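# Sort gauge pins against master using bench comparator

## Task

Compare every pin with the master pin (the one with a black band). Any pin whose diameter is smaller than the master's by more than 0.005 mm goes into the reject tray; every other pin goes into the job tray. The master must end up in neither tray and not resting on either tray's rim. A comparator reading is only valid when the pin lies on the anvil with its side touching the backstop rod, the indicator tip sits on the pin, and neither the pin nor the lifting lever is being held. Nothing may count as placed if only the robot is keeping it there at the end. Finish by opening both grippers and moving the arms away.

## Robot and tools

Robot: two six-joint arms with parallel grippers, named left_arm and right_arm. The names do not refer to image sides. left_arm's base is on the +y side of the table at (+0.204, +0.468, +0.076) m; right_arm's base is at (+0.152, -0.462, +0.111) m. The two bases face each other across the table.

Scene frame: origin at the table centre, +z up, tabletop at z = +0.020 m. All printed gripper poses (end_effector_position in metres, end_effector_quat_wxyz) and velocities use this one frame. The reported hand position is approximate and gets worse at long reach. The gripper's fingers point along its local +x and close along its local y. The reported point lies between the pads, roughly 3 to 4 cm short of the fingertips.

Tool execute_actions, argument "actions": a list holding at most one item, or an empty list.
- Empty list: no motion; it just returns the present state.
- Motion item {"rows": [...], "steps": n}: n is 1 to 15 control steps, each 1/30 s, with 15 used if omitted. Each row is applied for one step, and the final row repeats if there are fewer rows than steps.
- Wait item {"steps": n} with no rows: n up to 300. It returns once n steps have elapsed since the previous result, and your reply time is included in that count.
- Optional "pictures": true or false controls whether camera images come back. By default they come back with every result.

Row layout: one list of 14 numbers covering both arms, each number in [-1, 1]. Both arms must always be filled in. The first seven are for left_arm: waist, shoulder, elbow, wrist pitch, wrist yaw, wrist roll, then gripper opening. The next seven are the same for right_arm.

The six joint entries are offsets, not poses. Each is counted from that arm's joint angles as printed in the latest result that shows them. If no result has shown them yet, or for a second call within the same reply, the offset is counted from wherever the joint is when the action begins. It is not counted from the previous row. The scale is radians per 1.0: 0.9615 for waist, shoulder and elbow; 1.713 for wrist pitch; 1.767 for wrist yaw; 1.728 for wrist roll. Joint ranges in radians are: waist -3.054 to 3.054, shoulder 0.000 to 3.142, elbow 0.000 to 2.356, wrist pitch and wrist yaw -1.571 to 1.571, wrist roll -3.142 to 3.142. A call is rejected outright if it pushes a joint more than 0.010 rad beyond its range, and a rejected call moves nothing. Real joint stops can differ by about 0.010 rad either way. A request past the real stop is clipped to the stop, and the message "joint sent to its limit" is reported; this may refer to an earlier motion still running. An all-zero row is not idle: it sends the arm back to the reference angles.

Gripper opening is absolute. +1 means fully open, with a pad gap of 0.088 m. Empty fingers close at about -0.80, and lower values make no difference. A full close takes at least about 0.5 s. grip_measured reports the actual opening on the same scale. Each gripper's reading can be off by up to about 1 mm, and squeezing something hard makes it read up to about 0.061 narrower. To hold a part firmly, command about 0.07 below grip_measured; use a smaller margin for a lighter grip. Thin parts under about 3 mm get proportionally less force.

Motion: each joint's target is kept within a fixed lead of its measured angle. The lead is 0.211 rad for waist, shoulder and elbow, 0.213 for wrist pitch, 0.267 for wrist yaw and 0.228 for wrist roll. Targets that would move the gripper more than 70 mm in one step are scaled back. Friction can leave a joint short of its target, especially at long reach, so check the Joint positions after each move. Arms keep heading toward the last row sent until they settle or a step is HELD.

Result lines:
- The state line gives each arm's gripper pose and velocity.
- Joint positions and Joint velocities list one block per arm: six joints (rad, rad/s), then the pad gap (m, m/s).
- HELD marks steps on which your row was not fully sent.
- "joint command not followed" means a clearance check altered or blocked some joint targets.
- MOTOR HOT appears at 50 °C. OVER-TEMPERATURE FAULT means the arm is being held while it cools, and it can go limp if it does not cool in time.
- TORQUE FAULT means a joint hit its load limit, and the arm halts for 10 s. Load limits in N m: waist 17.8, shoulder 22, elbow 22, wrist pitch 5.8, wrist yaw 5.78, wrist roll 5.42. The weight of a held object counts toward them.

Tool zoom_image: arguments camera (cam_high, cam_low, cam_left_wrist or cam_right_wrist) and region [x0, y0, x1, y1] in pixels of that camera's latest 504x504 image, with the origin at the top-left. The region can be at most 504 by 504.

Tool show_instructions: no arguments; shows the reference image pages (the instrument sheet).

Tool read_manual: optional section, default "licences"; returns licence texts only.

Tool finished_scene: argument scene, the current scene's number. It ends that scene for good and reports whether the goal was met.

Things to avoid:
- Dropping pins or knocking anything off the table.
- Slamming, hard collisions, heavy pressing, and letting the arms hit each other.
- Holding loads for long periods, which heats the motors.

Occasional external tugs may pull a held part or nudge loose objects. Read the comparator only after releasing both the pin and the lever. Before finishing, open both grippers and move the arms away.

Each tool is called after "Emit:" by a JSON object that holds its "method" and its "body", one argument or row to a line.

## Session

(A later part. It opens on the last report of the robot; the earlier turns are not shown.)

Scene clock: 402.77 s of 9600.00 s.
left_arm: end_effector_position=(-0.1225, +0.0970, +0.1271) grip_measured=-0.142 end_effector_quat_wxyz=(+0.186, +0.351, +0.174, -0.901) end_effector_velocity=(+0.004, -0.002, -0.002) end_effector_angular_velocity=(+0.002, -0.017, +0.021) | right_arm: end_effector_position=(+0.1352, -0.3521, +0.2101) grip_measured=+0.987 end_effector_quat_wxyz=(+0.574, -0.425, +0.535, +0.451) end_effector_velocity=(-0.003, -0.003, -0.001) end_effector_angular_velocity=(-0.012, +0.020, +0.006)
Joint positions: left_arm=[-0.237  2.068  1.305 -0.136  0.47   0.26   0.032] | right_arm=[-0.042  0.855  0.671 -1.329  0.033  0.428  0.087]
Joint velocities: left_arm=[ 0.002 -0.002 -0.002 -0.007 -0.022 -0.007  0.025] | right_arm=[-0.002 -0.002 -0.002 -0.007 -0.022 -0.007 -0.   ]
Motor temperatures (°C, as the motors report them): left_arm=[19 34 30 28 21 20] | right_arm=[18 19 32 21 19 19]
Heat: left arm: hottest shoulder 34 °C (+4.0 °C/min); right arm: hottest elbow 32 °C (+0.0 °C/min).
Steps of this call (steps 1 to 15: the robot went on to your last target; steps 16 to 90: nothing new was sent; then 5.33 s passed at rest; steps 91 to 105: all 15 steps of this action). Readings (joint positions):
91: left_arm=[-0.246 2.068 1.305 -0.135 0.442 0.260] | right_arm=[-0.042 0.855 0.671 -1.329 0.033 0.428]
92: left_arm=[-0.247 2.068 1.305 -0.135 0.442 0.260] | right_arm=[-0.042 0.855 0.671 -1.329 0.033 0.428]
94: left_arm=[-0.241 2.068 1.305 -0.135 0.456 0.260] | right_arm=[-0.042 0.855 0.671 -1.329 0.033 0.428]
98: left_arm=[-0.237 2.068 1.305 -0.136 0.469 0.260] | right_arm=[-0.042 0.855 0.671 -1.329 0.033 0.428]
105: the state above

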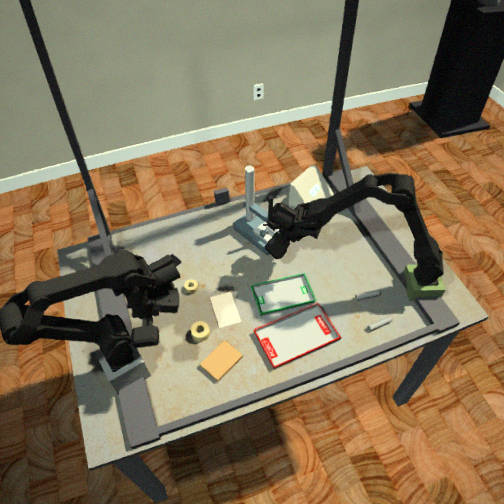

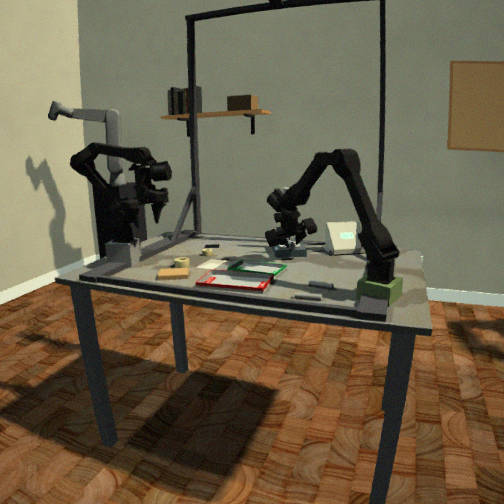

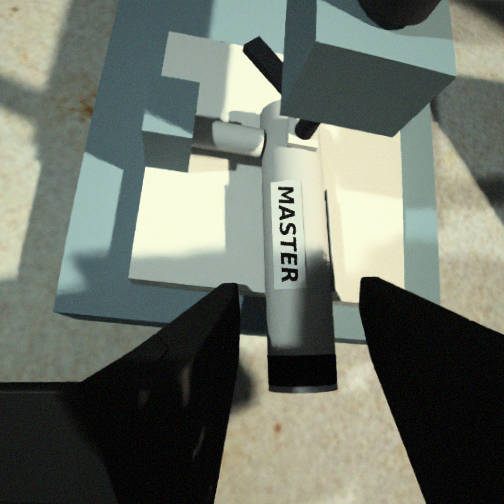

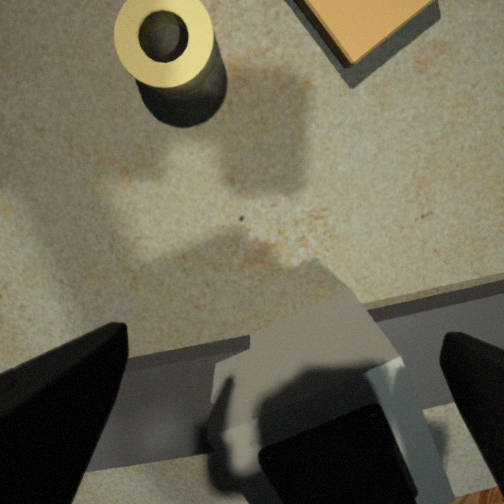

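Emit:
{"method": "execute_actions", "body": {
  "actions": [
    {"rows":[[0,-0.03,0,0,0,0,0,0,0,0,0,0,0,1],[0,-0.07,-0.03,0,0,0,0,0,0,0,0,0,0,1],[0,-0.12,-0.08,0,0,0,0,0,0,0,0,0,0,1],[0,-0.18,-0.14,0,0,0,0,0,0,0,0,0,0,1],[0,-0.18,-0.14,0,0,0,0,0,0,0,0,0,0,1],[-0.05,-0.25,-0.2,0,0,0,0,0,0,0,0,0,0,1],[-0.05,-0.25,-0.2,0,0,0,0,0,0,0,0,0,0,1],[-0.15,-0.35,-0.2,-0.03,-0.08,-0.05,0,0,0,0,0,0,0,1],[-0.15,-0.35,-0.2,-0.03,-0.08,-0.05,0,0,0,0,0,0,0,1],[-0.3,-0.45,-0.2,-0.06,-0.15,-0.1,0,0,0,0,0,0,0,1],[-0.3,-0.45,-0.2,-0.06,-0.15,-0.1,0,0,0,0,0,0,0,1],[-0.55,-0.54,-0.2,-0.09,-0.243,-0.148,0,0,0,0,0,0,0,1]],"steps":15}
  ]
}}

Emit:
{"method": "execute_actions", "body": {
  "actions": [
    {"steps":20}
  ]
}}

Scene clock: 414.53 s of 9600.00 s.
left_arm: end_effector_position=(-0.1625, +0.2333, +0.2413) grip_measured=-0.003 end_effector_quat_wxyz=(+0.220, +0.337, +0.104, -0.909) end_effector_velocity=(-0.308, +0.593, +0.317) end_effector_angular_velocity=(-0.508, +0.466, -0.933) | right_arm: end_effector_position=(+0.1352, -0.3521, +0.2101) grip_measured=+0.987 end_effector_quat_wxyz=(+0.574, -0.425, +0.535, +0.451) end_effector_velocity=(-0.003, -0.003, -0.001) end_effector_angular_velocity=(-0.016, +0.019, +0.006)
Joint positions: left_arm=[-0.614  1.599  1.129 -0.256  0.117  0.05   0.039] | right_arm=[-0.042  0.855  0.671 -1.329  0.033  0.428  0.087]
Joint velocities: left_arm=[-1.77  -0.823 -0.002 -0.095 -0.725 -0.447  0.   ] | right_arm=[-0.002  0.002 -0.002 -0.007 -0.022 -0.007 -0.   ]
Motor temperatures (°C, as the motors report them): left_arm=[19 35 30 28 21 20] | right_arm=[18 19 32 21 19 19]
Heat: left arm: hottest shoulder 35 °C (+5.0 °C/min); right arm: hottest elbow 32 °C (+0.0 °C/min).
Steps of this call (steps 1 to 15: the robot went on to your last target; steps 16 to 90: nothing new was sent; then 8.27 s passed at rest; steps 91 to 105: all 15 steps of this action). Readings (joint positions):
91: left_arm=[-0.237 2.066 1.305 -0.136 0.470 0.260] | right_arm=[-0.042 0.855 0.671 -1.329 0.033 0.428]
92: left_arm=[-0.237 2.058 1.301 -0.136 0.470 0.260] | right_arm=[-0.042 0.855 0.671 -1.329 0.033 0.428]
94: left_arm=[-0.237 2.010 1.256 -0.135 0.470 0.260] | right_arm=[-0.042 0.855 0.671 -1.329 0.033 0.428]
98: left_arm=[-0.267 1.860 1.153 -0.147 0.435 0.241] | right_arm=[-0.042 0.855 0.671 -1.329 0.033 0.428]
105: the state above

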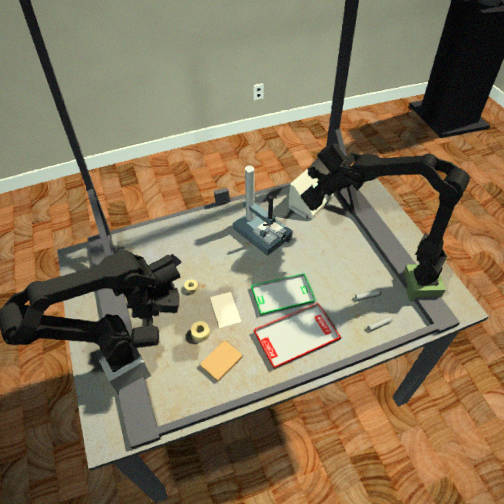

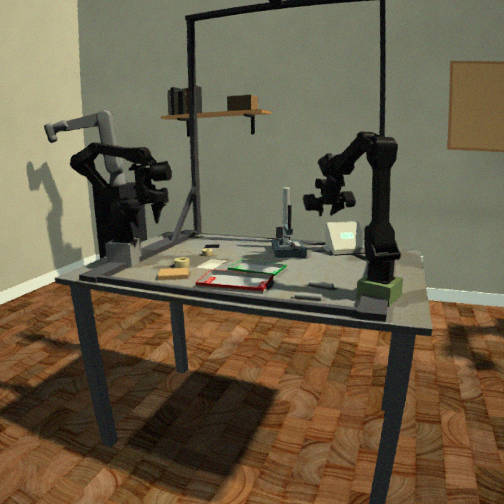

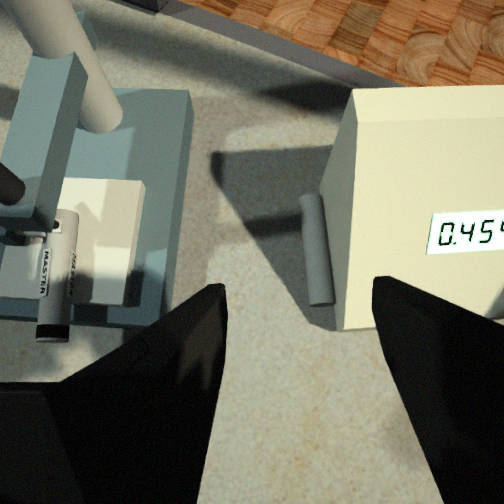

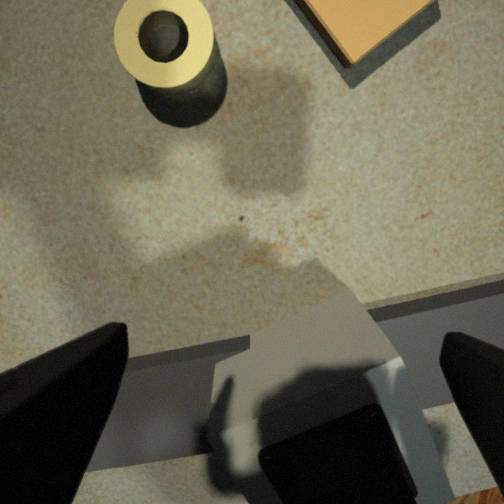

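Scene clock: 415.20 s of 9600.00 s.
left_arm: end_effector_position=(-0.1811, +0.2861, +0.2534) grip_measured=-0.002 end_effector_quat_wxyz=(+0.190, +0.340, +0.083, -0.917) end_effector_velocity=(-0.002, +0.001, -0.001) end_effector_angular_velocity=(-0.000, +0.002, +0.003) | right_arm: end_effector_position=(+0.1352, -0.3521, +0.2101) grip_measured=+0.987 end_effector_quat_wxyz=(+0.574, -0.425, +0.535, +0.451) end_effector_velocity=(-0.001, +0.001, -0.000) end_effector_angular_velocity=(+0.006, +0.009, -0.009)
Joint positions: left_arm=[-0.766  1.548  1.121 -0.288  0.046  0.009  0.039] | right_arm=[-0.042  0.855  0.671 -1.329  0.033  0.428  0.087]
Joint velocities: left_arm=[-0.007  0.002 -0.002  0.007 -0.007 -0.007  0.   ] | right_arm=[-0.002 -0.002 -0.002  0.007 -0.007  0.007  0.   ]
Motor temperatures (°C, as the motors report them): left_arm=[19 35 30 28 21 20] | right_arm=[18 19 32 21 19 19]
Heat: left arm: hottest shoulder 35 °C (+5.1 °C/min); right arm: hottest elbow 32 °C (+0.0 °C/min).
Steps of this call (steps 1 to 20: the robot went on to your last target). Readings (joint positions):
1: left_arm=[-0.669 1.575 1.129 -0.260 0.099 0.038] | right_arm=[-0.042 0.855 0.671 -1.329 0.033 0.428]
2: left_arm=[-0.714 1.559 1.129 -0.268 0.089 0.029] | right_arm=[-0.042 0.855 0.671 -1.329 0.033 0.428]
4: left_arm=[-0.761 1.548 1.129 -0.280 0.072 0.018] | right_arm=[-0.042 0.855 0.671 -1.329 0.033 0.428]
8: left_arm=[-0.766 1.548 1.122 -0.288 0.049 0.010] | right_arm=[-0.042 0.855 0.671 -1.329 0.033 0.428]
20: the state above

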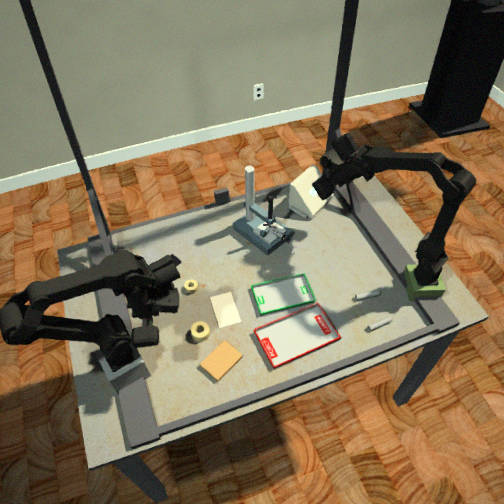

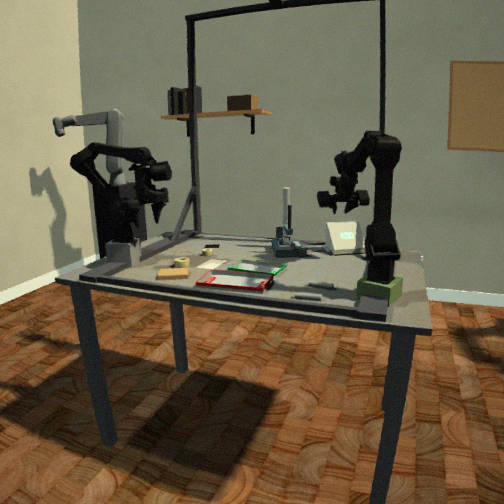

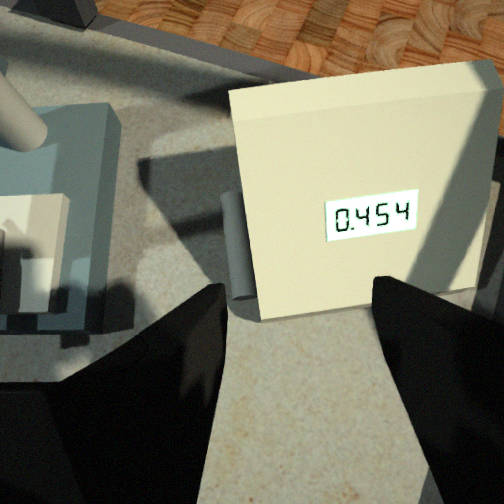

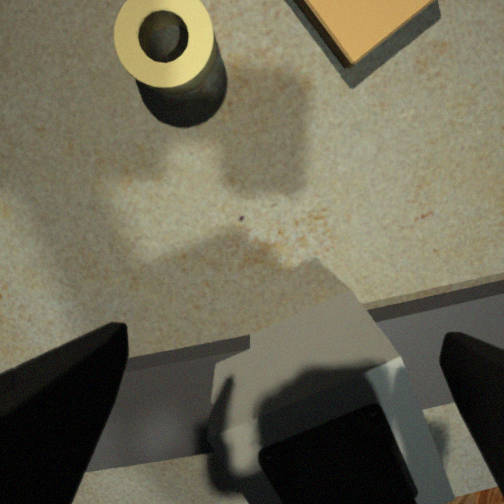

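Emit:
{"method": "execute_actions", "body": {
  "actions": []
}}

Scene clock: 433.13 s of 9600.00 s.
left_arm: end_effector_position=(-0.1811, +0.2861, +0.2534) grip_measured=-0.002 end_effector_quat_wxyz=(+0.190, +0.340, +0.083, -0.917) end_effector_velocity=(+0.001, +0.003, -0.003) end_effector_angular_velocity=(+0.025, -0.002, +0.006) | right_arm: end_effector_position=(+0.1352, -0.3521, +0.2101) grip_measured=+0.987 end_effector_quat_wxyz=(+0.574, -0.425, +0.535, +0.451) end_effector_velocity=(-0.002, -0.002, +0.001) end_effector_angular_velocity=(-0.002, +0.022, -0.013)
Joint positions: left_arm=[-0.766  1.548  1.121 -0.288  0.046  0.009  0.039] | right_arm=[-0.042  0.855  0.671 -1.329  0.033  0.428  0.087]
Joint velocities: left_arm=[-0.002 -0.002 -0.007 -0.007  0.007 -0.022 -0.   ] | right_arm=[-0.007 -0.007  0.002 -0.007 -0.022  0.007 -0.   ]
Motor temperatures (°C, as the motors report them): left_arm=[18 33 30 28 20 20] | right_arm=[18 19 32 21 19 19]
Heat: left arm: hottest shoulder 33 °C (+3.0 °C/min); right arm: hottest elbow 32 °C (+0.0 °C/min).
Steps of this call (steps 1 to 15: the robot went on to your last target; steps 16 to 90: nothing new was sent; then 14.93 s passed at rest). Readings (joint positions):
1: left_arm=[-0.766 1.548 1.121 -0.288 0.046 0.009] | right_arm=[-0.042 0.855 0.671 -1.329 0.033 0.428]
2: left_arm=[-0.766 1.548 1.121 -0.288 0.046 0.009] | right_arm=[-0.042 0.855 0.671 -1.329 0.033 0.428]
4: left_arm=[-0.766 1.548 1.121 -0.288 0.046 0.009] | right_arm=[-0.042 0.855 0.671 -1.329 0.033 0.428]
8: left_arm=[-0.766 1.548 1.121 -0.288 0.046 0.009] | right_arm=[-0.042 0.855 0.671 -1.329 0.033 0.428]
90: the state above
All arms were judged still, so your last target was given up. Only a new action makes them travel on or press farther. Fingers that are still opening or closing keep moving.

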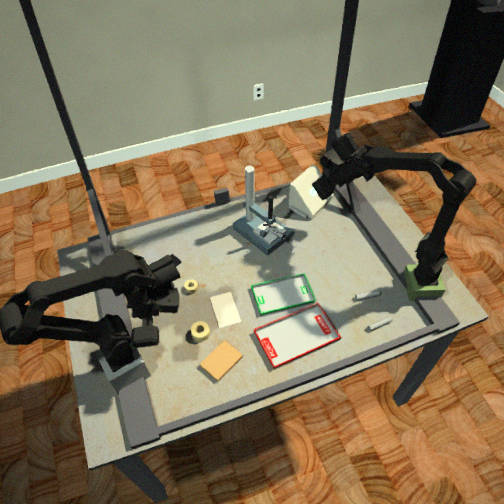

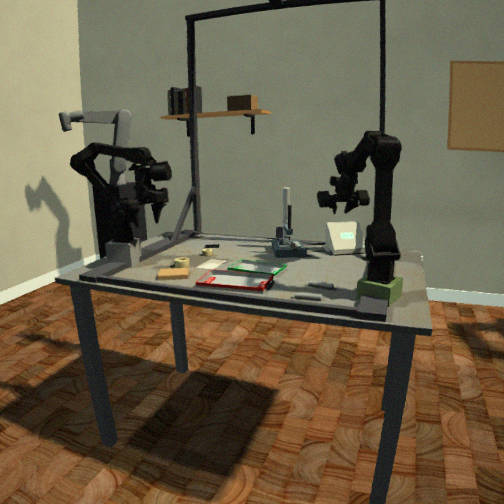

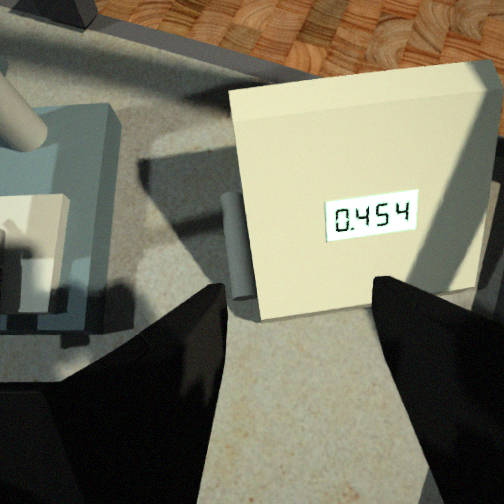

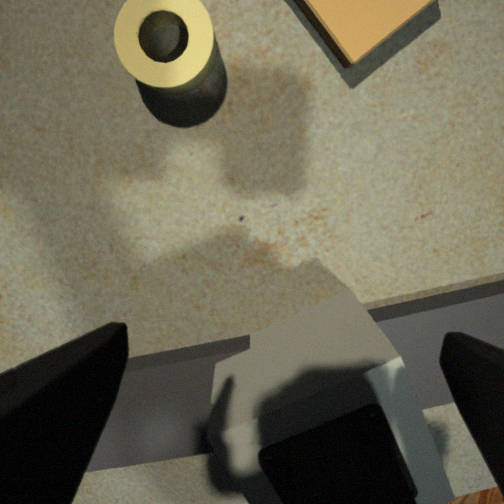

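Emit:
{"method": "execute_actions", "body": {
  "actions": [
    {"rows":[[0.2,-0.05,-0.02,0.04,0.1,0.06,-0.05,0,0,0,0,0,0,1],[0.35,-0.05,-0.04,0.07,0.16,0.1,-0.1,0,0,0,0,0,0,1],[0.45,-0.05,-0.04,0.1,0.22,0.13,-0.1,0,0,0,0,0,0,1],[0.55,0,-0.04,0.11,0.24,0.145,-0.1,0,0,0,0,0,0,1]],"steps":15}
  ],
  "pictures": false
}}

Emit:
{"method": "execute_actions", "body": {
  "actions": [
    {"rows":[[0,0.05,0,0,0,0,-0.1,0,0,0,0,0,0,1],[0,0.1,0,0,0,0,-0.1,0,0,0,0,0,0,1],[0,0.15,0,0,0,0,-0.1,0,0,0,0,0,0,1],[0,0.2,0,0,0,0,-0.1,0,0,0,0,0,0,1],[0,0.26,0,0,0,0,-0.1,0,0,0,0,0,0,1],[0,0.325,0,0,0,0,-0.1,0,0,0,0,0,0,1]],"steps":15}
  ]
}}

Scene clock: 439.97 s of 9600.00 s.
left_arm: end_effector_position=(-0.0893, +0.1456, +0.2852) grip_measured=-0.098 end_effector_quat_wxyz=(+0.221, +0.234, +0.062, -0.945) end_effector_velocity=(-0.005, +0.003, +0.007) end_effector_angular_velocity=(+0.001, +0.033, -0.016) | right_arm: end_effector_position=(+0.1352, -0.3521, +0.2101) grip_measured=+0.987 end_effector_quat_wxyz=(+0.574, -0.425, +0.535, +0.451) end_effector_velocity=(-0.000, -0.002, -0.001) end_effector_angular_velocity=(-0.009, +0.005, +0.005)
Joint positions: left_arm=[-0.237  1.54   1.093 -0.104  0.463  0.253  0.034] | right_arm=[-0.042  0.855  0.671 -1.329  0.033  0.428  0.087]
Joint velocities: left_arm=[-0.007 -0.002  0.002  0.022  0.022 -0.022 -0.001] | right_arm=[-0.002 -0.002 -0.002 -0.007 -0.007 -0.007 -0.   ]
Motor temperatures (°C, as the motors report them): left_arm=[18 33 30 28 20 20] | right_arm=[18 19 32 21 19 19]
Heat: left arm: hottest shoulder 33 °C (+2.0 °C/min); right arm: hottest elbow 32 °C (+0.0 °C/min).
Steps of this call (steps 1 to 90: nothing new was sent; then 3.33 s passed at rest; steps 91 to 105: all 15 steps of this action). Readings (joint positions):
91: left_arm=[-0.743 1.542 1.118 -0.275 0.104 0.034] | right_arm=[-0.042 0.855 0.671 -1.329 0.033 0.428]
92: left_arm=[-0.694 1.537 1.109 -0.246 0.175 0.076] | right_arm=[-0.042 0.855 0.671 -1.329 0.033 0.428]
94: left_arm=[-0.566 1.530 1.098 -0.173 0.317 0.165] | right_arm=[-0.042 0.855 0.671 -1.329 0.033 0.428]
98: left_arm=[-0.325 1.532 1.098 -0.117 0.427 0.234] | right_arm=[-0.042 0.855 0.671 -1.329 0.033 0.428]
105: the state above

Scene clock: 440.47 s of 9600.00 s.
left_arm: end_effector_position=(-0.0955, +0.1363, +0.1513) grip_measured=-0.098 end_effector_quat_wxyz=(+0.193, +0.343, +0.167, -0.904) end_effector_velocity=(-0.013, -0.016, +0.044) end_effector_angular_velocity=(-0.092, +0.072, -0.002) | right_arm: end_effector_position=(+0.1352, -0.3521, +0.2101) grip_measured=+0.987 end_effector_quat_wxyz=(+0.574, -0.425, +0.535, +0.451) end_effector_velocity=(-0.001, -0.007, -0.003) end_effector_angular_velocity=(-0.035, +0.016, -0.013)
Joint positions: left_arm=[-0.237  1.854  1.088 -0.105  0.463  0.253  0.034] | right_arm=[-0.042  0.855  0.671 -1.329  0.033  0.428  0.087]
Joint velocities: left_arm=[-0.002 -0.046  0.066  0.007  0.007 -0.007 -0.   ] | right_arm=[-0.007  0.002 -0.007 -0.022 -0.022  0.007  0.   ]
Motor temperatures (°C, as the motors report them): left_arm=[18 33 30 28 20 20] | right_arm=[18 19 32 21 19 19]
Heat: left arm: hottest shoulder 33 °C (+2.0 °C/min); right arm: hottest elbow 32 °C (+0.0 °C/min).
Steps of this call (steps 1 to 15: all 15 steps of this action). Readings (joint positions):
1: left_arm=[-0.237 1.546 1.093 -0.104 0.463 0.253] | right_arm=[-0.042 0.855 0.671 -1.329 0.033 0.428]
2: left_arm=[-0.237 1.559 1.094 -0.101 0.463 0.253] | right_arm=[-0.042 0.855 0.671 -1.329 0.033 0.428]
4: left_arm=[-0.237 1.615 1.102 -0.098 0.463 0.253] | right_arm=[-0.042 0.855 0.671 -1.329 0.033 0.428]
8: left_arm=[-0.237 1.787 1.103 -0.102 0.463 0.253] | right_arm=[-0.042 0.855 0.671 -1.329 0.033 0.428]
15: the state above

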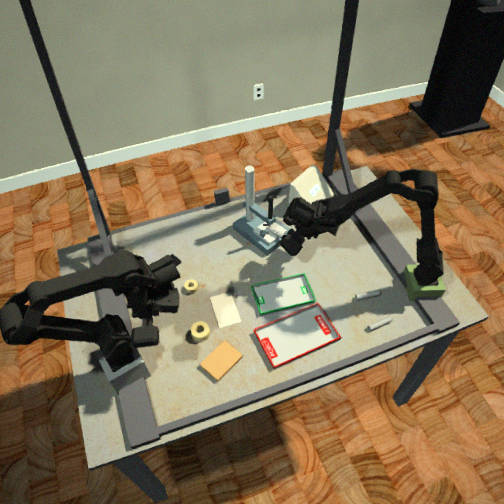

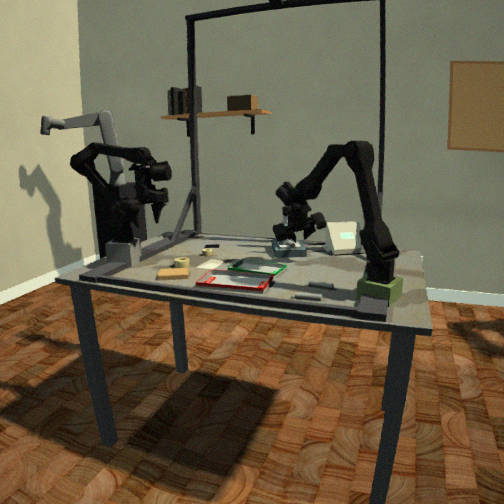

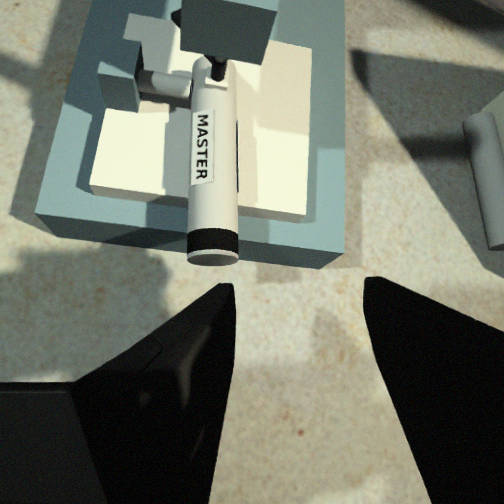

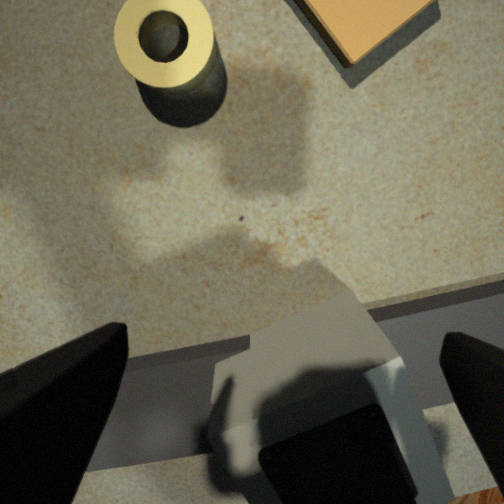

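Emit:
{"method": "execute_actions", "body": {
  "actions": [
    {"rows":[[0,0.04,0.06,0,0,0,-0.1,0,0,0,0,0,0,1],[0,0.08,0.11,0,0,0,-0.1,0,0,0,0,0,0,1],[0,0.12,0.155,-0.01,0,0,-0.1,0,0,0,0,0,0,1],[0,0.15,0.18,-0.01,0,0,-0.1,0,0,0,0,0,0,1]],"steps":15}
  ]
}}

Scene clock: 446.83 s of 9600.00 s.
left_arm: end_effector_position=(-0.1167, +0.1041, +0.1470) grip_measured=-0.098 end_effector_quat_wxyz=(+0.194, +0.338, +0.163, -0.906) end_effector_velocity=(-0.005, -0.004, +0.007) end_effector_angular_velocity=(-0.002, +0.010, +0.012) | right_arm: end_effector_position=(+0.1352, -0.3521, +0.2101) grip_measured=+0.987 end_effector_quat_wxyz=(+0.574, -0.425, +0.535, +0.451) end_effector_velocity=(+0.004, -0.001, -0.000) end_effector_angular_velocity=(-0.003, -0.023, +0.004)
Joint positions: left_arm=[-0.237  1.988  1.25  -0.119  0.463  0.253  0.034] | right_arm=[-0.042  0.855  0.671 -1.329  0.033  0.428  0.087]
Joint velocities: left_arm=[-0.007  0.002  0.027 -0.007 -0.007 -0.022  0.   ] | right_arm=[-0.002 -0.002 -0.002 -0.007  0.022 -0.007  0.   ]
Motor temperatures (°C, as the motors report them): left_arm=[18 33 30 28 20 19] | right_arm=[18 19 32 21 19 19]
Heat: left arm: hottest shoulder 33 °C (+1.0 °C/min); right arm: hottest elbow 32 °C (+0.0 °C/min).
Steps of this call (steps 1 to 15: the robot went on to your last target; steps 16 to 90: nothing new was sent; then 2.87 s passed at rest; steps 91 to 105: all 15 steps of this action). Readings (joint positions):
91: left_arm=[-0.237 1.858 1.097 -0.107 0.463 0.253] | right_arm=[-0.042 0.855 0.671 -1.329 0.033 0.428]
92: left_arm=[-0.237 1.872 1.116 -0.109 0.463 0.253] | right_arm=[-0.042 0.855 0.671 -1.329 0.033 0.428]
94: left_arm=[-0.237 1.922 1.181 -0.110 0.463 0.253] | right_arm=[-0.042 0.855 0.671 -1.329 0.033 0.428]
98: left_arm=[-0.237 1.978 1.245 -0.116 0.463 0.253] | right_arm=[-0.042 0.855 0.671 -1.329 0.033 0.428]
105: the state above

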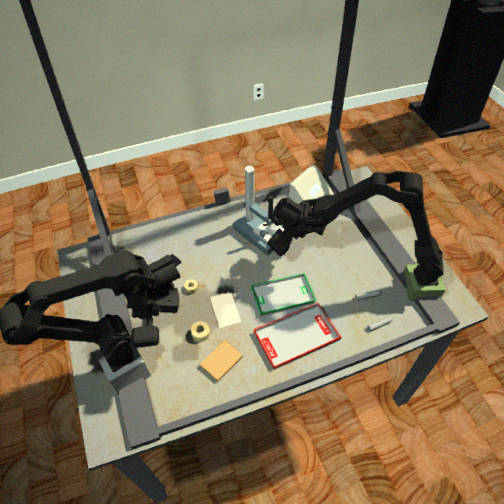

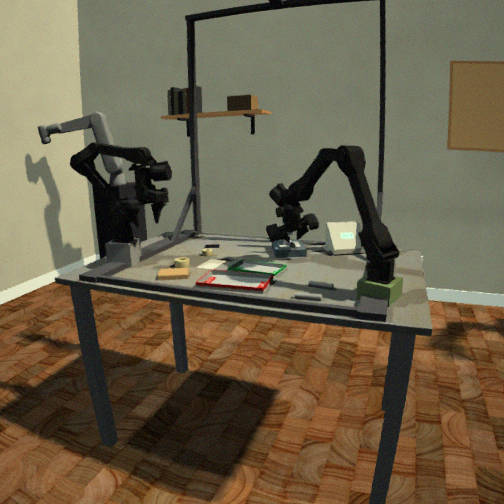

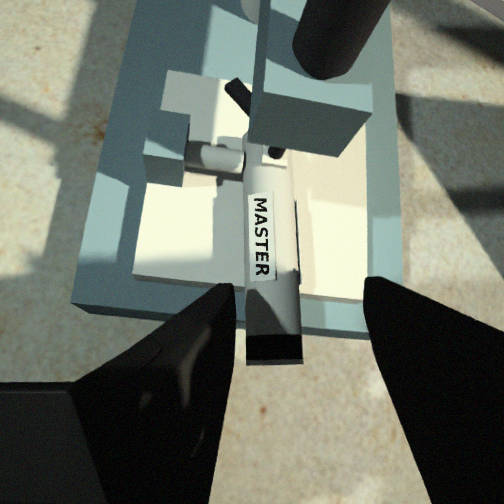

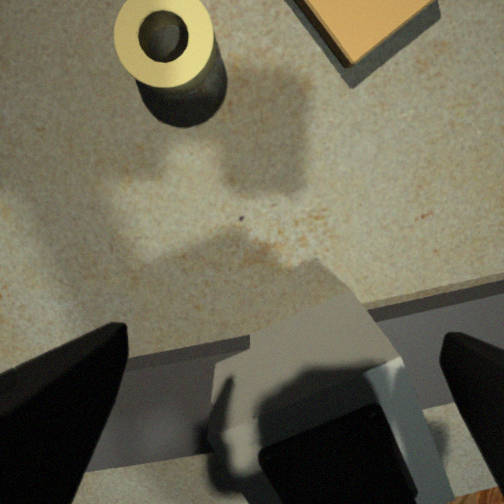

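Good. Finish to target, close.

Emit:
{"method": "execute_actions", "body": {
  "actions": [
    {"rows":[[0,0.03,0.02,0,0,0,-0.1,0,0,0,0,0,0,1],[0,0.06,0.04,-0.01,0,0,-0.1,0,0,0,0,0,0,1],[0,0.086,0.06,-0.012,0,0,-0.1,0,0,0,0,0,0,1]],"steps":15}
  ]
}}

Scene clock: 451.07 s of 9600.00 s.
left_arm: end_effector_position=(-0.1209, +0.0977, +0.1270) grip_measured=-0.098 end_effector_quat_wxyz=(+0.190, +0.353, +0.177, -0.899) end_effector_velocity=(+0.003, -0.003, -0.002) end_effector_angular_velocity=(-0.008, -0.020, +0.011) | right_arm: end_effector_position=(+0.1352, -0.3521, +0.2101) grip_measured=+0.987 end_effector_quat_wxyz=(+0.574, -0.425, +0.535, +0.451) end_effector_velocity=(-0.000, -0.002, -0.001) end_effector_angular_velocity=(-0.009, +0.004, +0.020)
Joint positions: left_arm=[-0.237  2.063  1.299 -0.138  0.463  0.253  0.034] | right_arm=[-0.042  0.855  0.671 -1.329  0.033  0.428  0.087]
Joint velocities: left_arm=[ 0.002  0.002  0.002 -0.007 -0.022  0.007 -0.   ] | right_arm=[-0.002 -0.002 -0.002 -0.007 -0.007 -0.022 -0.   ]
Motor temperatures (°C, as the motors report them): left_arm=[18 33 30 28 20 19] | right_arm=[18 19 32 21 19 19]
Heat: left arm: hottest shoulder 33 °C (+0.0 °C/min); right arm: hottest elbow 32 °C (+0.0 °C/min).
Steps of this call (steps 1 to 15: the robot went on to your last target; steps 16 to 90: nothing new was sent; then 0.73 s passed at rest; steps 91 to 105: all 15 steps of this action). Readings (joint positions):
91: left_arm=[-0.237 1.991 1.253 -0.119 0.463 0.253] | right_arm=[-0.042 0.855 0.671 -1.329 0.033 0.428]
92: left_arm=[-0.237 1.998 1.259 -0.123 0.463 0.253] | right_arm=[-0.042 0.855 0.671 -1.329 0.033 0.428]
94: left_arm=[-0.237 2.025 1.284 -0.127 0.463 0.253] | right_arm=[-0.042 0.855 0.671 -1.329 0.033 0.428]
98: left_arm=[-0.237 2.058 1.295 -0.138 0.463 0.253] | right_arm=[-0.042 0.855 0.671 -1.329 0.033 0.428]
105: the state above

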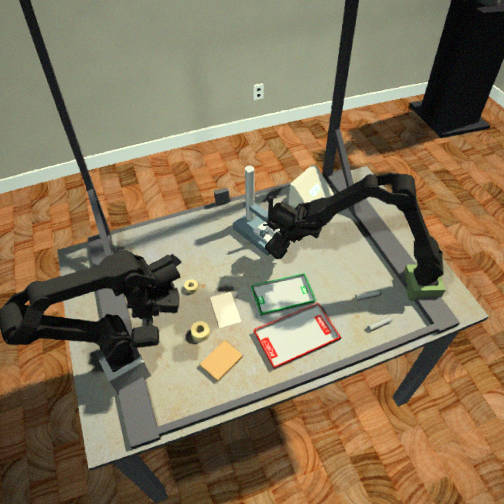

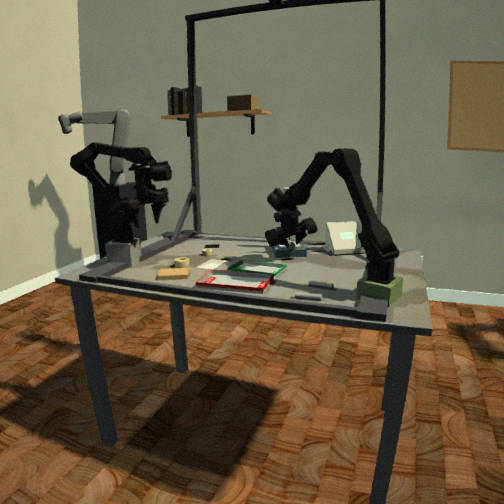

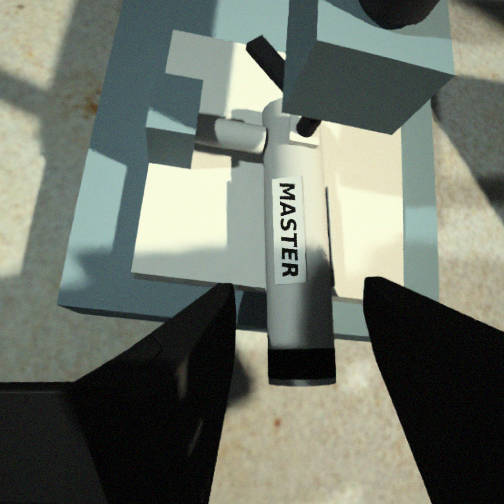

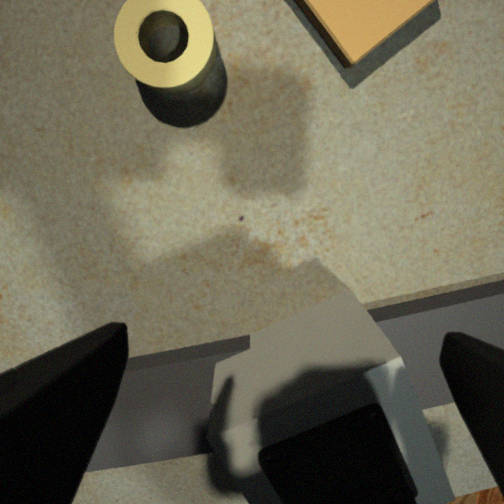

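Close, slide, retreat.

Emit:
{"method": "execute_actions", "body": {
  "actions": [
    {"rows":[[0,0,0,0,0,0,-0.3,0,0,0,0,0,0,1],[0,0,0,0,0,0,-0.4,0,0,0,0,0,0,1],[0,0,0,0,0,0,-0.5,0,0,0,0,0,0,1],[0,0,0,0,0,0,-0.62,0,0,0,0,0,0,1]],"steps":15}
  ],
  "pictures": false
}}

Emit:
{"method": "execute_actions", "body": {
  "actions": [
    {"rows":[[-0.02,0,0,0,0,0,-0.62,0,0,0,0,0,0,1],[-0.04,0,0,0,0,0,-0.62,0,0,0,0,0,0,1],[-0.06,0,0,0,0,0,-0.62,0,0,0,0,0,0,1],[-0.08,0,0,0,0,0,-0.62,0,0,0,0,0,0,1]],"steps":15}
  ],
  "pictures": false
}}

Emit:
{"method": "execute_actions", "body": {
  "actions": [
    {"rows":[[0,0,0.02,0,0,0,-0.62,0,0,0,0,0,0,1],[0,0,0.02,0,0,0,-0.62,0,0,0,0,0,0,1],[0,-0.04,-0.01,0,0,0,-0.62,0,0,0,0,0,0,1],[0,-0.08,-0.04,0,0,0,-0.62,0,0,0,0,0,0,1],[0,-0.12,-0.07,0,0,0,-0.62,0,0,0,0,0,0,1],[0,-0.16,-0.1,0,0,0,-0.62,0,0,0,0,0,0,1],[0,-0.2,-0.14,0,0,0,-0.62,0,0,0,0,0,0,1],[0,-0.25,-0.18,0,0,0,-0.62,0,0,0,0,0,0,1]],"steps":15}
  ]
}}

Scene clock: 461.33 s of 9600.00 s.
left_arm: end_effector_position=(-0.1209, +0.0979, +0.1269) grip_measured=-0.516 end_effector_quat_wxyz=(+0.190, +0.353, +0.177, -0.899) end_effector_velocity=(+0.004, -0.002, -0.002) end_effector_angular_velocity=(+0.002, -0.017, +0.021) | right_arm: end_effector_position=(+0.1352, -0.3521, +0.2101) grip_measured=+0.987 end_effector_quat_wxyz=(+0.574, -0.425, +0.535, +0.451) end_effector_velocity=(+0.000, -0.005, -0.000) end_effector_angular_velocity=(-0.018, +0.003, +0.005)
Joint positions: left_arm=[-0.237  2.063  1.299 -0.139  0.464  0.253  0.014] | right_arm=[-0.042  0.855  0.671 -1.329  0.033  0.428  0.087]
Joint velocities: left_arm=[ 0.002 -0.002 -0.002 -0.007 -0.022 -0.007 -0.   ] | right_arm=[-0.002 -0.007 -0.002 -0.022 -0.007 -0.007 -0.   ]
Motor temperatures (°C, as the motors report them): left_arm=[18 34 30 28 20 19] | right_arm=[18 19 32 21 19 19]
Heat: left arm: hottest shoulder 34 °C (+0.0 °C/min); right arm: hottest elbow 32 °C (+0.0 °C/min).
Steps of this call (steps 1 to 15: the robot went on to your last target; steps 16 to 90: nothing new was sent; then 6.77 s passed at rest; steps 91 to 105: all 15 steps of this action). Readings (joint positions):
91: left_arm=[-0.237 2.063 1.299 -0.138 0.463 0.253] | right_arm=[-0.042 0.855 0.671 -1.329 0.033 0.428]
92: left_arm=[-0.237 2.063 1.299 -0.138 0.463 0.253] | right_arm=[-0.042 0.855 0.671 -1.329 0.033 0.428]
94: left_arm=[-0.237 2.063 1.299 -0.138 0.463 0.253] | right_arm=[-0.042 0.855 0.671 -1.329 0.033 0.428]
98: left_arm=[-0.237 2.063 1.299 -0.139 0.464 0.253] | right_arm=[-0.042 0.855 0.671 -1.329 0.033 0.428]
105: the state above

Scene clock: 461.83 s of 9600.00 s.
left_arm: end_effector_position=(-0.1476, +0.1231, +0.1267) grip_measured=-0.516 end_effector_quat_wxyz=(+0.158, +0.361, +0.163, -0.905) end_effector_velocity=(-0.001, +0.002, +0.001) end_effector_angular_velocity=(+0.000, +0.002, -0.012) | right_arm: end_effector_position=(+0.1352, -0.3521, +0.2101) grip_measured=+0.987 end_effector_quat_wxyz=(+0.574, -0.425, +0.535, +0.451) end_effector_velocity=(-0.000, -0.002, -0.001) end_effector_angular_velocity=(-0.009, +0.003, +0.035)
Joint positions: left_arm=[-0.313  2.063  1.299 -0.139  0.459  0.253  0.014] | right_arm=[-0.042  0.855  0.671 -1.329  0.033  0.428  0.087]
Joint velocities: left_arm=[-0.002 -0.002  0.002 -0.007  0.007  0.007 -0.   ] | right_arm=[-0.002 -0.002 -0.002 -0.007 -0.007 -0.037  0.   ]
Motor temperatures (°C, as the motors report them): left_arm=[18 34 30 27 20 19] | right_arm=[18 19 32 21 19 19]
Heat: left arm: hottest shoulder 34 °C (+0.0 °C/min); right arm: hottest elbow 32 °C (+0.0 °C/min).
Steps of this call (steps 1 to 15: all 15 steps of this action). Readings (joint positions):
1: left_arm=[-0.238 2.063 1.299 -0.139 0.464 0.253] | right_arm=[-0.042 0.855 0.671 -1.329 0.033 0.428]
2: left_arm=[-0.240 2.063 1.299 -0.139 0.461 0.253] | right_arm=[-0.042 0.855 0.671 -1.329 0.033 0.428]
4: left_arm=[-0.255 2.063 1.299 -0.139 0.457 0.253] | right_arm=[-0.042 0.855 0.671 -1.329 0.033 0.428]
8: left_arm=[-0.304 2.063 1.299 -0.139 0.458 0.253] | right_arm=[-0.042 0.855 0.671 -1.329 0.033 0.428]
15: the state above

Scene clock: 462.33 s of 9600.00 s.
left_arm: end_effector_position=(-0.1253, +0.1519, +0.1761) grip_measured=-0.516 end_effector_quat_wxyz=(+0.164, +0.335, +0.140, -0.917) end_effector_velocity=(+0.009, +0.021, -0.026) end_effector_angular_velocity=(+0.089, -0.032, -0.008) | right_arm: end_effector_position=(+0.1352, -0.3521, +0.2101) grip_measured=+0.987 end_effector_quat_wxyz=(+0.574, -0.425, +0.535, +0.451) end_effector_velocity=(+0.001, -0.002, -0.000) end_effector_angular_velocity=(-0.006, -0.008, -0.005)
Joint positions: left_arm=[-0.313  1.83   1.142 -0.14   0.459  0.253  0.014] | right_arm=[-0.042  0.855  0.671 -1.329  0.033  0.428  0.087]
Joint velocities: left_arm=[-0.007 -0.002 -0.076 -0.007  0.022 -0.022 -0.   ] | right_arm=[ 0.002 -0.002 -0.002 -0.007  0.007  0.007  0.   ]
Motor temperatures (°C, as the motors report them): left_arm=[18 34 30 28 20 19] | right_arm=[18 19 32 21 19 19]
Heat: left arm: hottest shoulder 34 °C (+0.0 °C/min); right arm: hottest elbow 32 °C (+0.0 °C/min).
Steps of this call (steps 1 to 15: all 15 steps of this action). Readings (joint positions):
1: left_arm=[-0.313 2.063 1.300 -0.139 0.459 0.253] | right_arm=[-0.042 0.855 0.671 -1.329 0.033 0.428]
2: left_arm=[-0.313 2.063 1.301 -0.139 0.459 0.253] | right_arm=[-0.042 0.855 0.671 -1.329 0.033 0.428]
4: left_arm=[-0.313 2.050 1.295 -0.139 0.459 0.253] | right_arm=[-0.042 0.855 0.671 -1.329 0.033 0.428]
8: left_arm=[-0.313 1.939 1.199 -0.141 0.459 0.253] | right_arm=[-0.042 0.855 0.671 -1.329 0.033 0.428]
15: the state above

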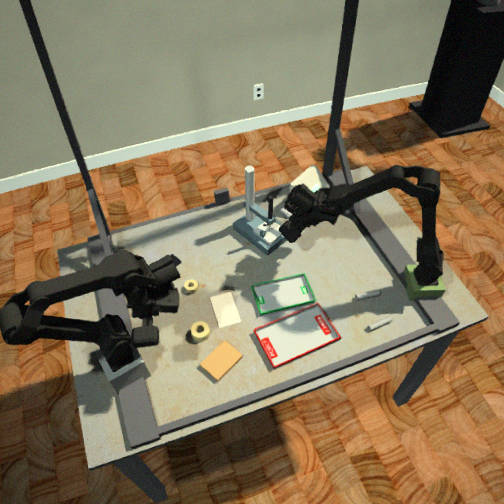

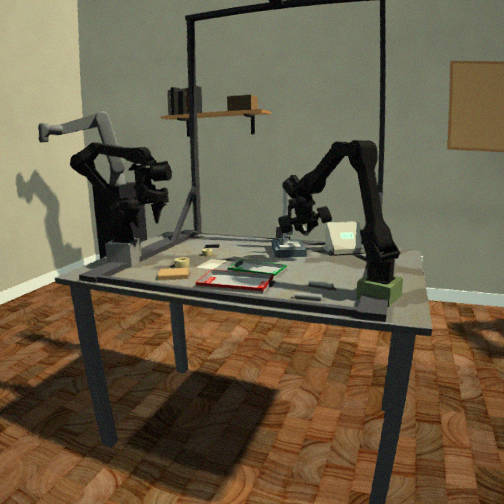

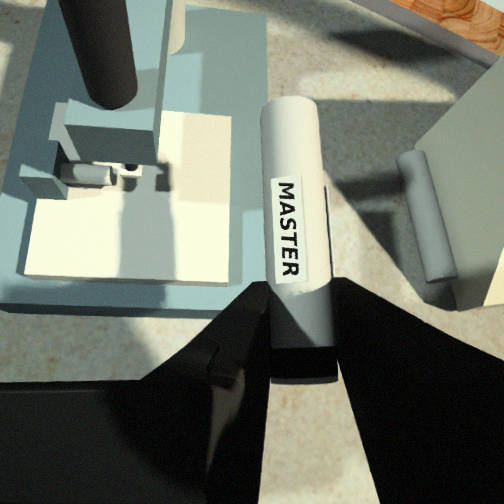

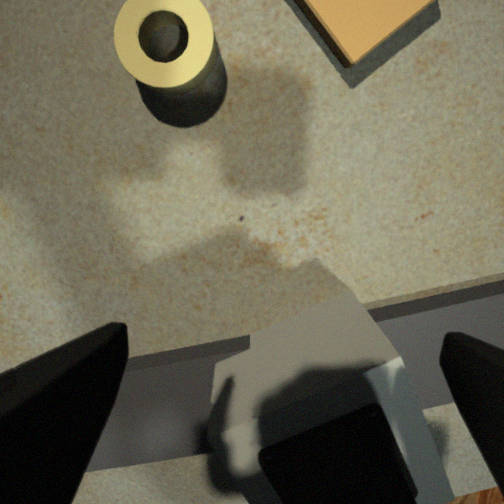

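Emit:
{"method": "execute_actions", "body": {
  "actions": [
    {"rows":[[0,-0.1,-0.1,0,0,0,-0.62,0,0,0,0,0,0,1],[0,-0.2,-0.25,0.04,0,0,-0.62,0,0,0,0,0,0,1],[-0.1,-0.3,-0.4,0.08,0,0,-0.62,0,0,0,0,0,0,1],[-0.2,-0.395,-0.55,0.12,0,0,-0.62,0,0,0,0,0,0,1],[-0.35,-0.395,-0.72,0.163,0,0,-0.62,0,0,0,0,0,0,1],[-0.5,-0.395,-0.72,0.163,0,0,-0.62,0,0,0,0,0,0,1],[-0.66,-0.395,-0.72,0.163,0,0,-0.62,0,0,0,0,0,0,1]],"steps":15}
  ],
  "pictures": false
}}

Emit:
{"method": "execute_actions", "body": {
  "actions": [
    {"steps":25}
  ]
}}

Scene clock: 482.43 s of 9600.00 s.
left_arm: end_effector_position=(-0.1163, +0.4188, +0.1228) grip_measured=-0.516 end_effector_quat_wxyz=(-0.092, +0.369, +0.047, -0.924) end_effector_velocity=(+0.210, +0.532, -0.287) end_effector_angular_velocity=(+0.335, -0.828, -1.350) | right_arm: end_effector_position=(+0.1352, -0.3521, +0.2101) grip_measured=+0.987 end_effector_quat_wxyz=(+0.574, -0.425, +0.535, +0.451) end_effector_velocity=(+0.001, -0.002, -0.000) end_effector_angular_velocity=(-0.001, -0.008, +0.009)
Joint positions: left_arm=[-0.865  1.474  0.509  0.119  0.456  0.253  0.014] | right_arm=[-0.042  0.855  0.671 -1.329  0.033  0.428  0.087]
Joint velocities: left_arm=[-1.321 -0.037 -0.926 -0.007  0.037  0.007 -0.   ] | right_arm=[ 0.002 -0.007 -0.002 -0.007  0.007 -0.007 -0.   ]
Motor temperatures (°C, as the motors report them): left_arm=[18 35 30 28 20 19] | right_arm=[18 19 32 21 19 19]
Heat: left arm: hottest shoulder 35 °C (+1.0 °C/min); right arm: hottest elbow 32 °C (+0.0 °C/min).
Steps of this call (steps 1 to 30: the robot went on to your last target; steps 31 to 90: nothing new was sent; then 16.60 s passed at rest; steps 91 to 105: all 15 steps of this action). Readings (joint positions):
91: left_arm=[-0.313 1.817 1.116 -0.134 0.458 0.253] | right_arm=[-0.042 0.855 0.671 -1.329 0.033 0.428]
92: left_arm=[-0.313 1.786 1.073 -0.111 0.456 0.253] | right_arm=[-0.042 0.855 0.671 -1.329 0.033 0.428]
94: left_arm=[-0.343 1.682 0.949 -0.069 0.443 0.253] | right_arm=[-0.042 0.855 0.671 -1.329 0.033 0.428]
98: left_arm=[-0.535 1.527 0.769 0.077 0.451 0.253] | right_arm=[-0.042 0.855 0.671 -1.329 0.033 0.428]
105: the state above

Scene clock: 483.27 s of 9600.00 s.
left_arm: end_effector_position=(-0.1043, +0.4490, +0.1113) grip_measured=-0.516 end_effector_quat_wxyz=(-0.131, +0.380, +0.038, -0.915) end_effector_velocity=(+0.002, -0.003, -0.001) end_effector_angular_velocity=(-0.008, -0.007, +0.007) | right_arm: end_effector_position=(+0.1352, -0.3521, +0.2101) grip_measured=+0.987 end_effector_quat_wxyz=(+0.574, -0.425, +0.535, +0.451) end_effector_velocity=(-0.004, +0.000, -0.000) end_effector_angular_velocity=(+0.003, +0.022, +0.011)
Joint positions: left_arm=[-0.944  1.458  0.45   0.136  0.46   0.253  0.014] | right_arm=[-0.042  0.855  0.671 -1.329  0.033  0.428  0.087]
Joint velocities: left_arm=[ 0.007 -0.002 -0.002 -0.007 -0.007  0.007 -0.   ] | right_arm=[ 0.002 -0.002 -0.002  0.007 -0.022 -0.007 -0.   ]
Motor temperatures (°C, as the motors report them): left_arm=[18 35 30 28 20 19] | right_arm=[18 19 32 21 19 19]
Heat: left arm: hottest shoulder 35 °C (+1.0 °C/min); right arm: hottest elbow 32 °C (+0.0 °C/min).
Steps of this call (steps 1 to 25: the robot went on to your last target). Readings (joint positions):
1: left_arm=[-0.901 1.474 0.484 0.119 0.460 0.253] | right_arm=[-0.042 0.855 0.671 -1.329 0.033 0.428]
2: left_arm=[-0.923 1.473 0.466 0.119 0.460 0.253] | right_arm=[-0.042 0.855 0.671 -1.329 0.033 0.428]
4: left_arm=[-0.939 1.471 0.451 0.124 0.460 0.253] | right_arm=[-0.042 0.855 0.671 -1.329 0.033 0.428]
8: left_arm=[-0.942 1.459 0.450 0.136 0.460 0.253] | right_arm=[-0.042 0.855 0.671 -1.329 0.033 0.428]
25: the state above

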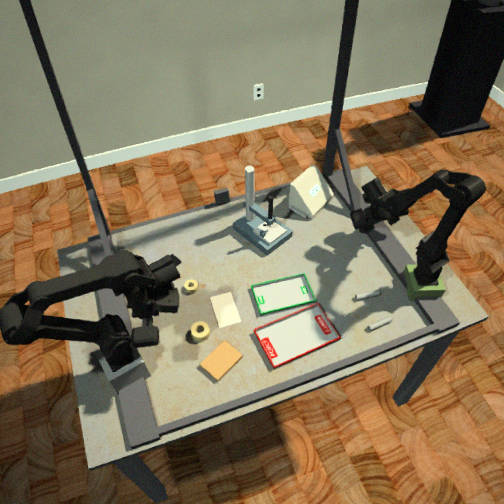

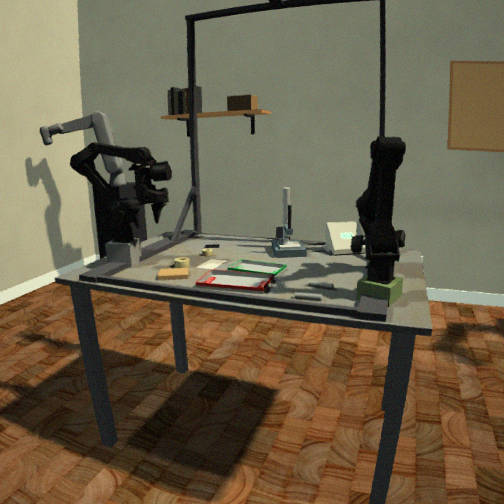

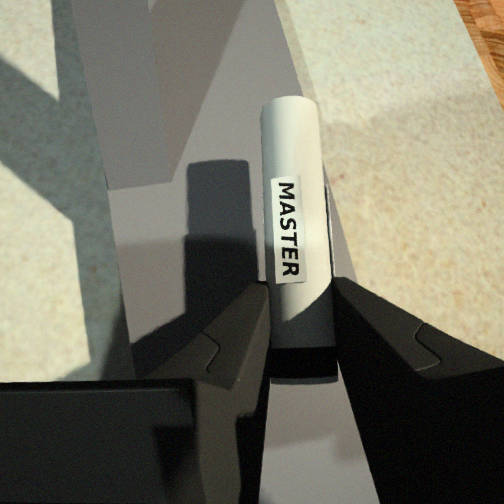

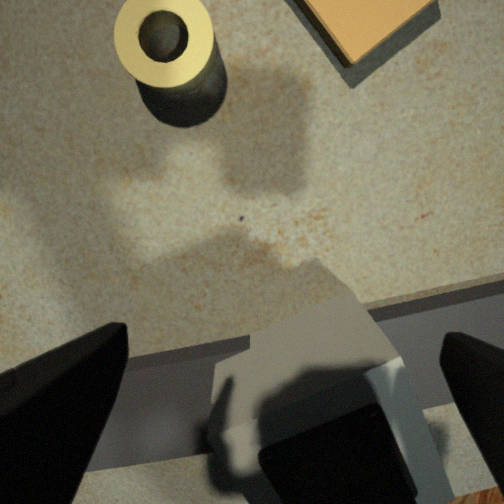

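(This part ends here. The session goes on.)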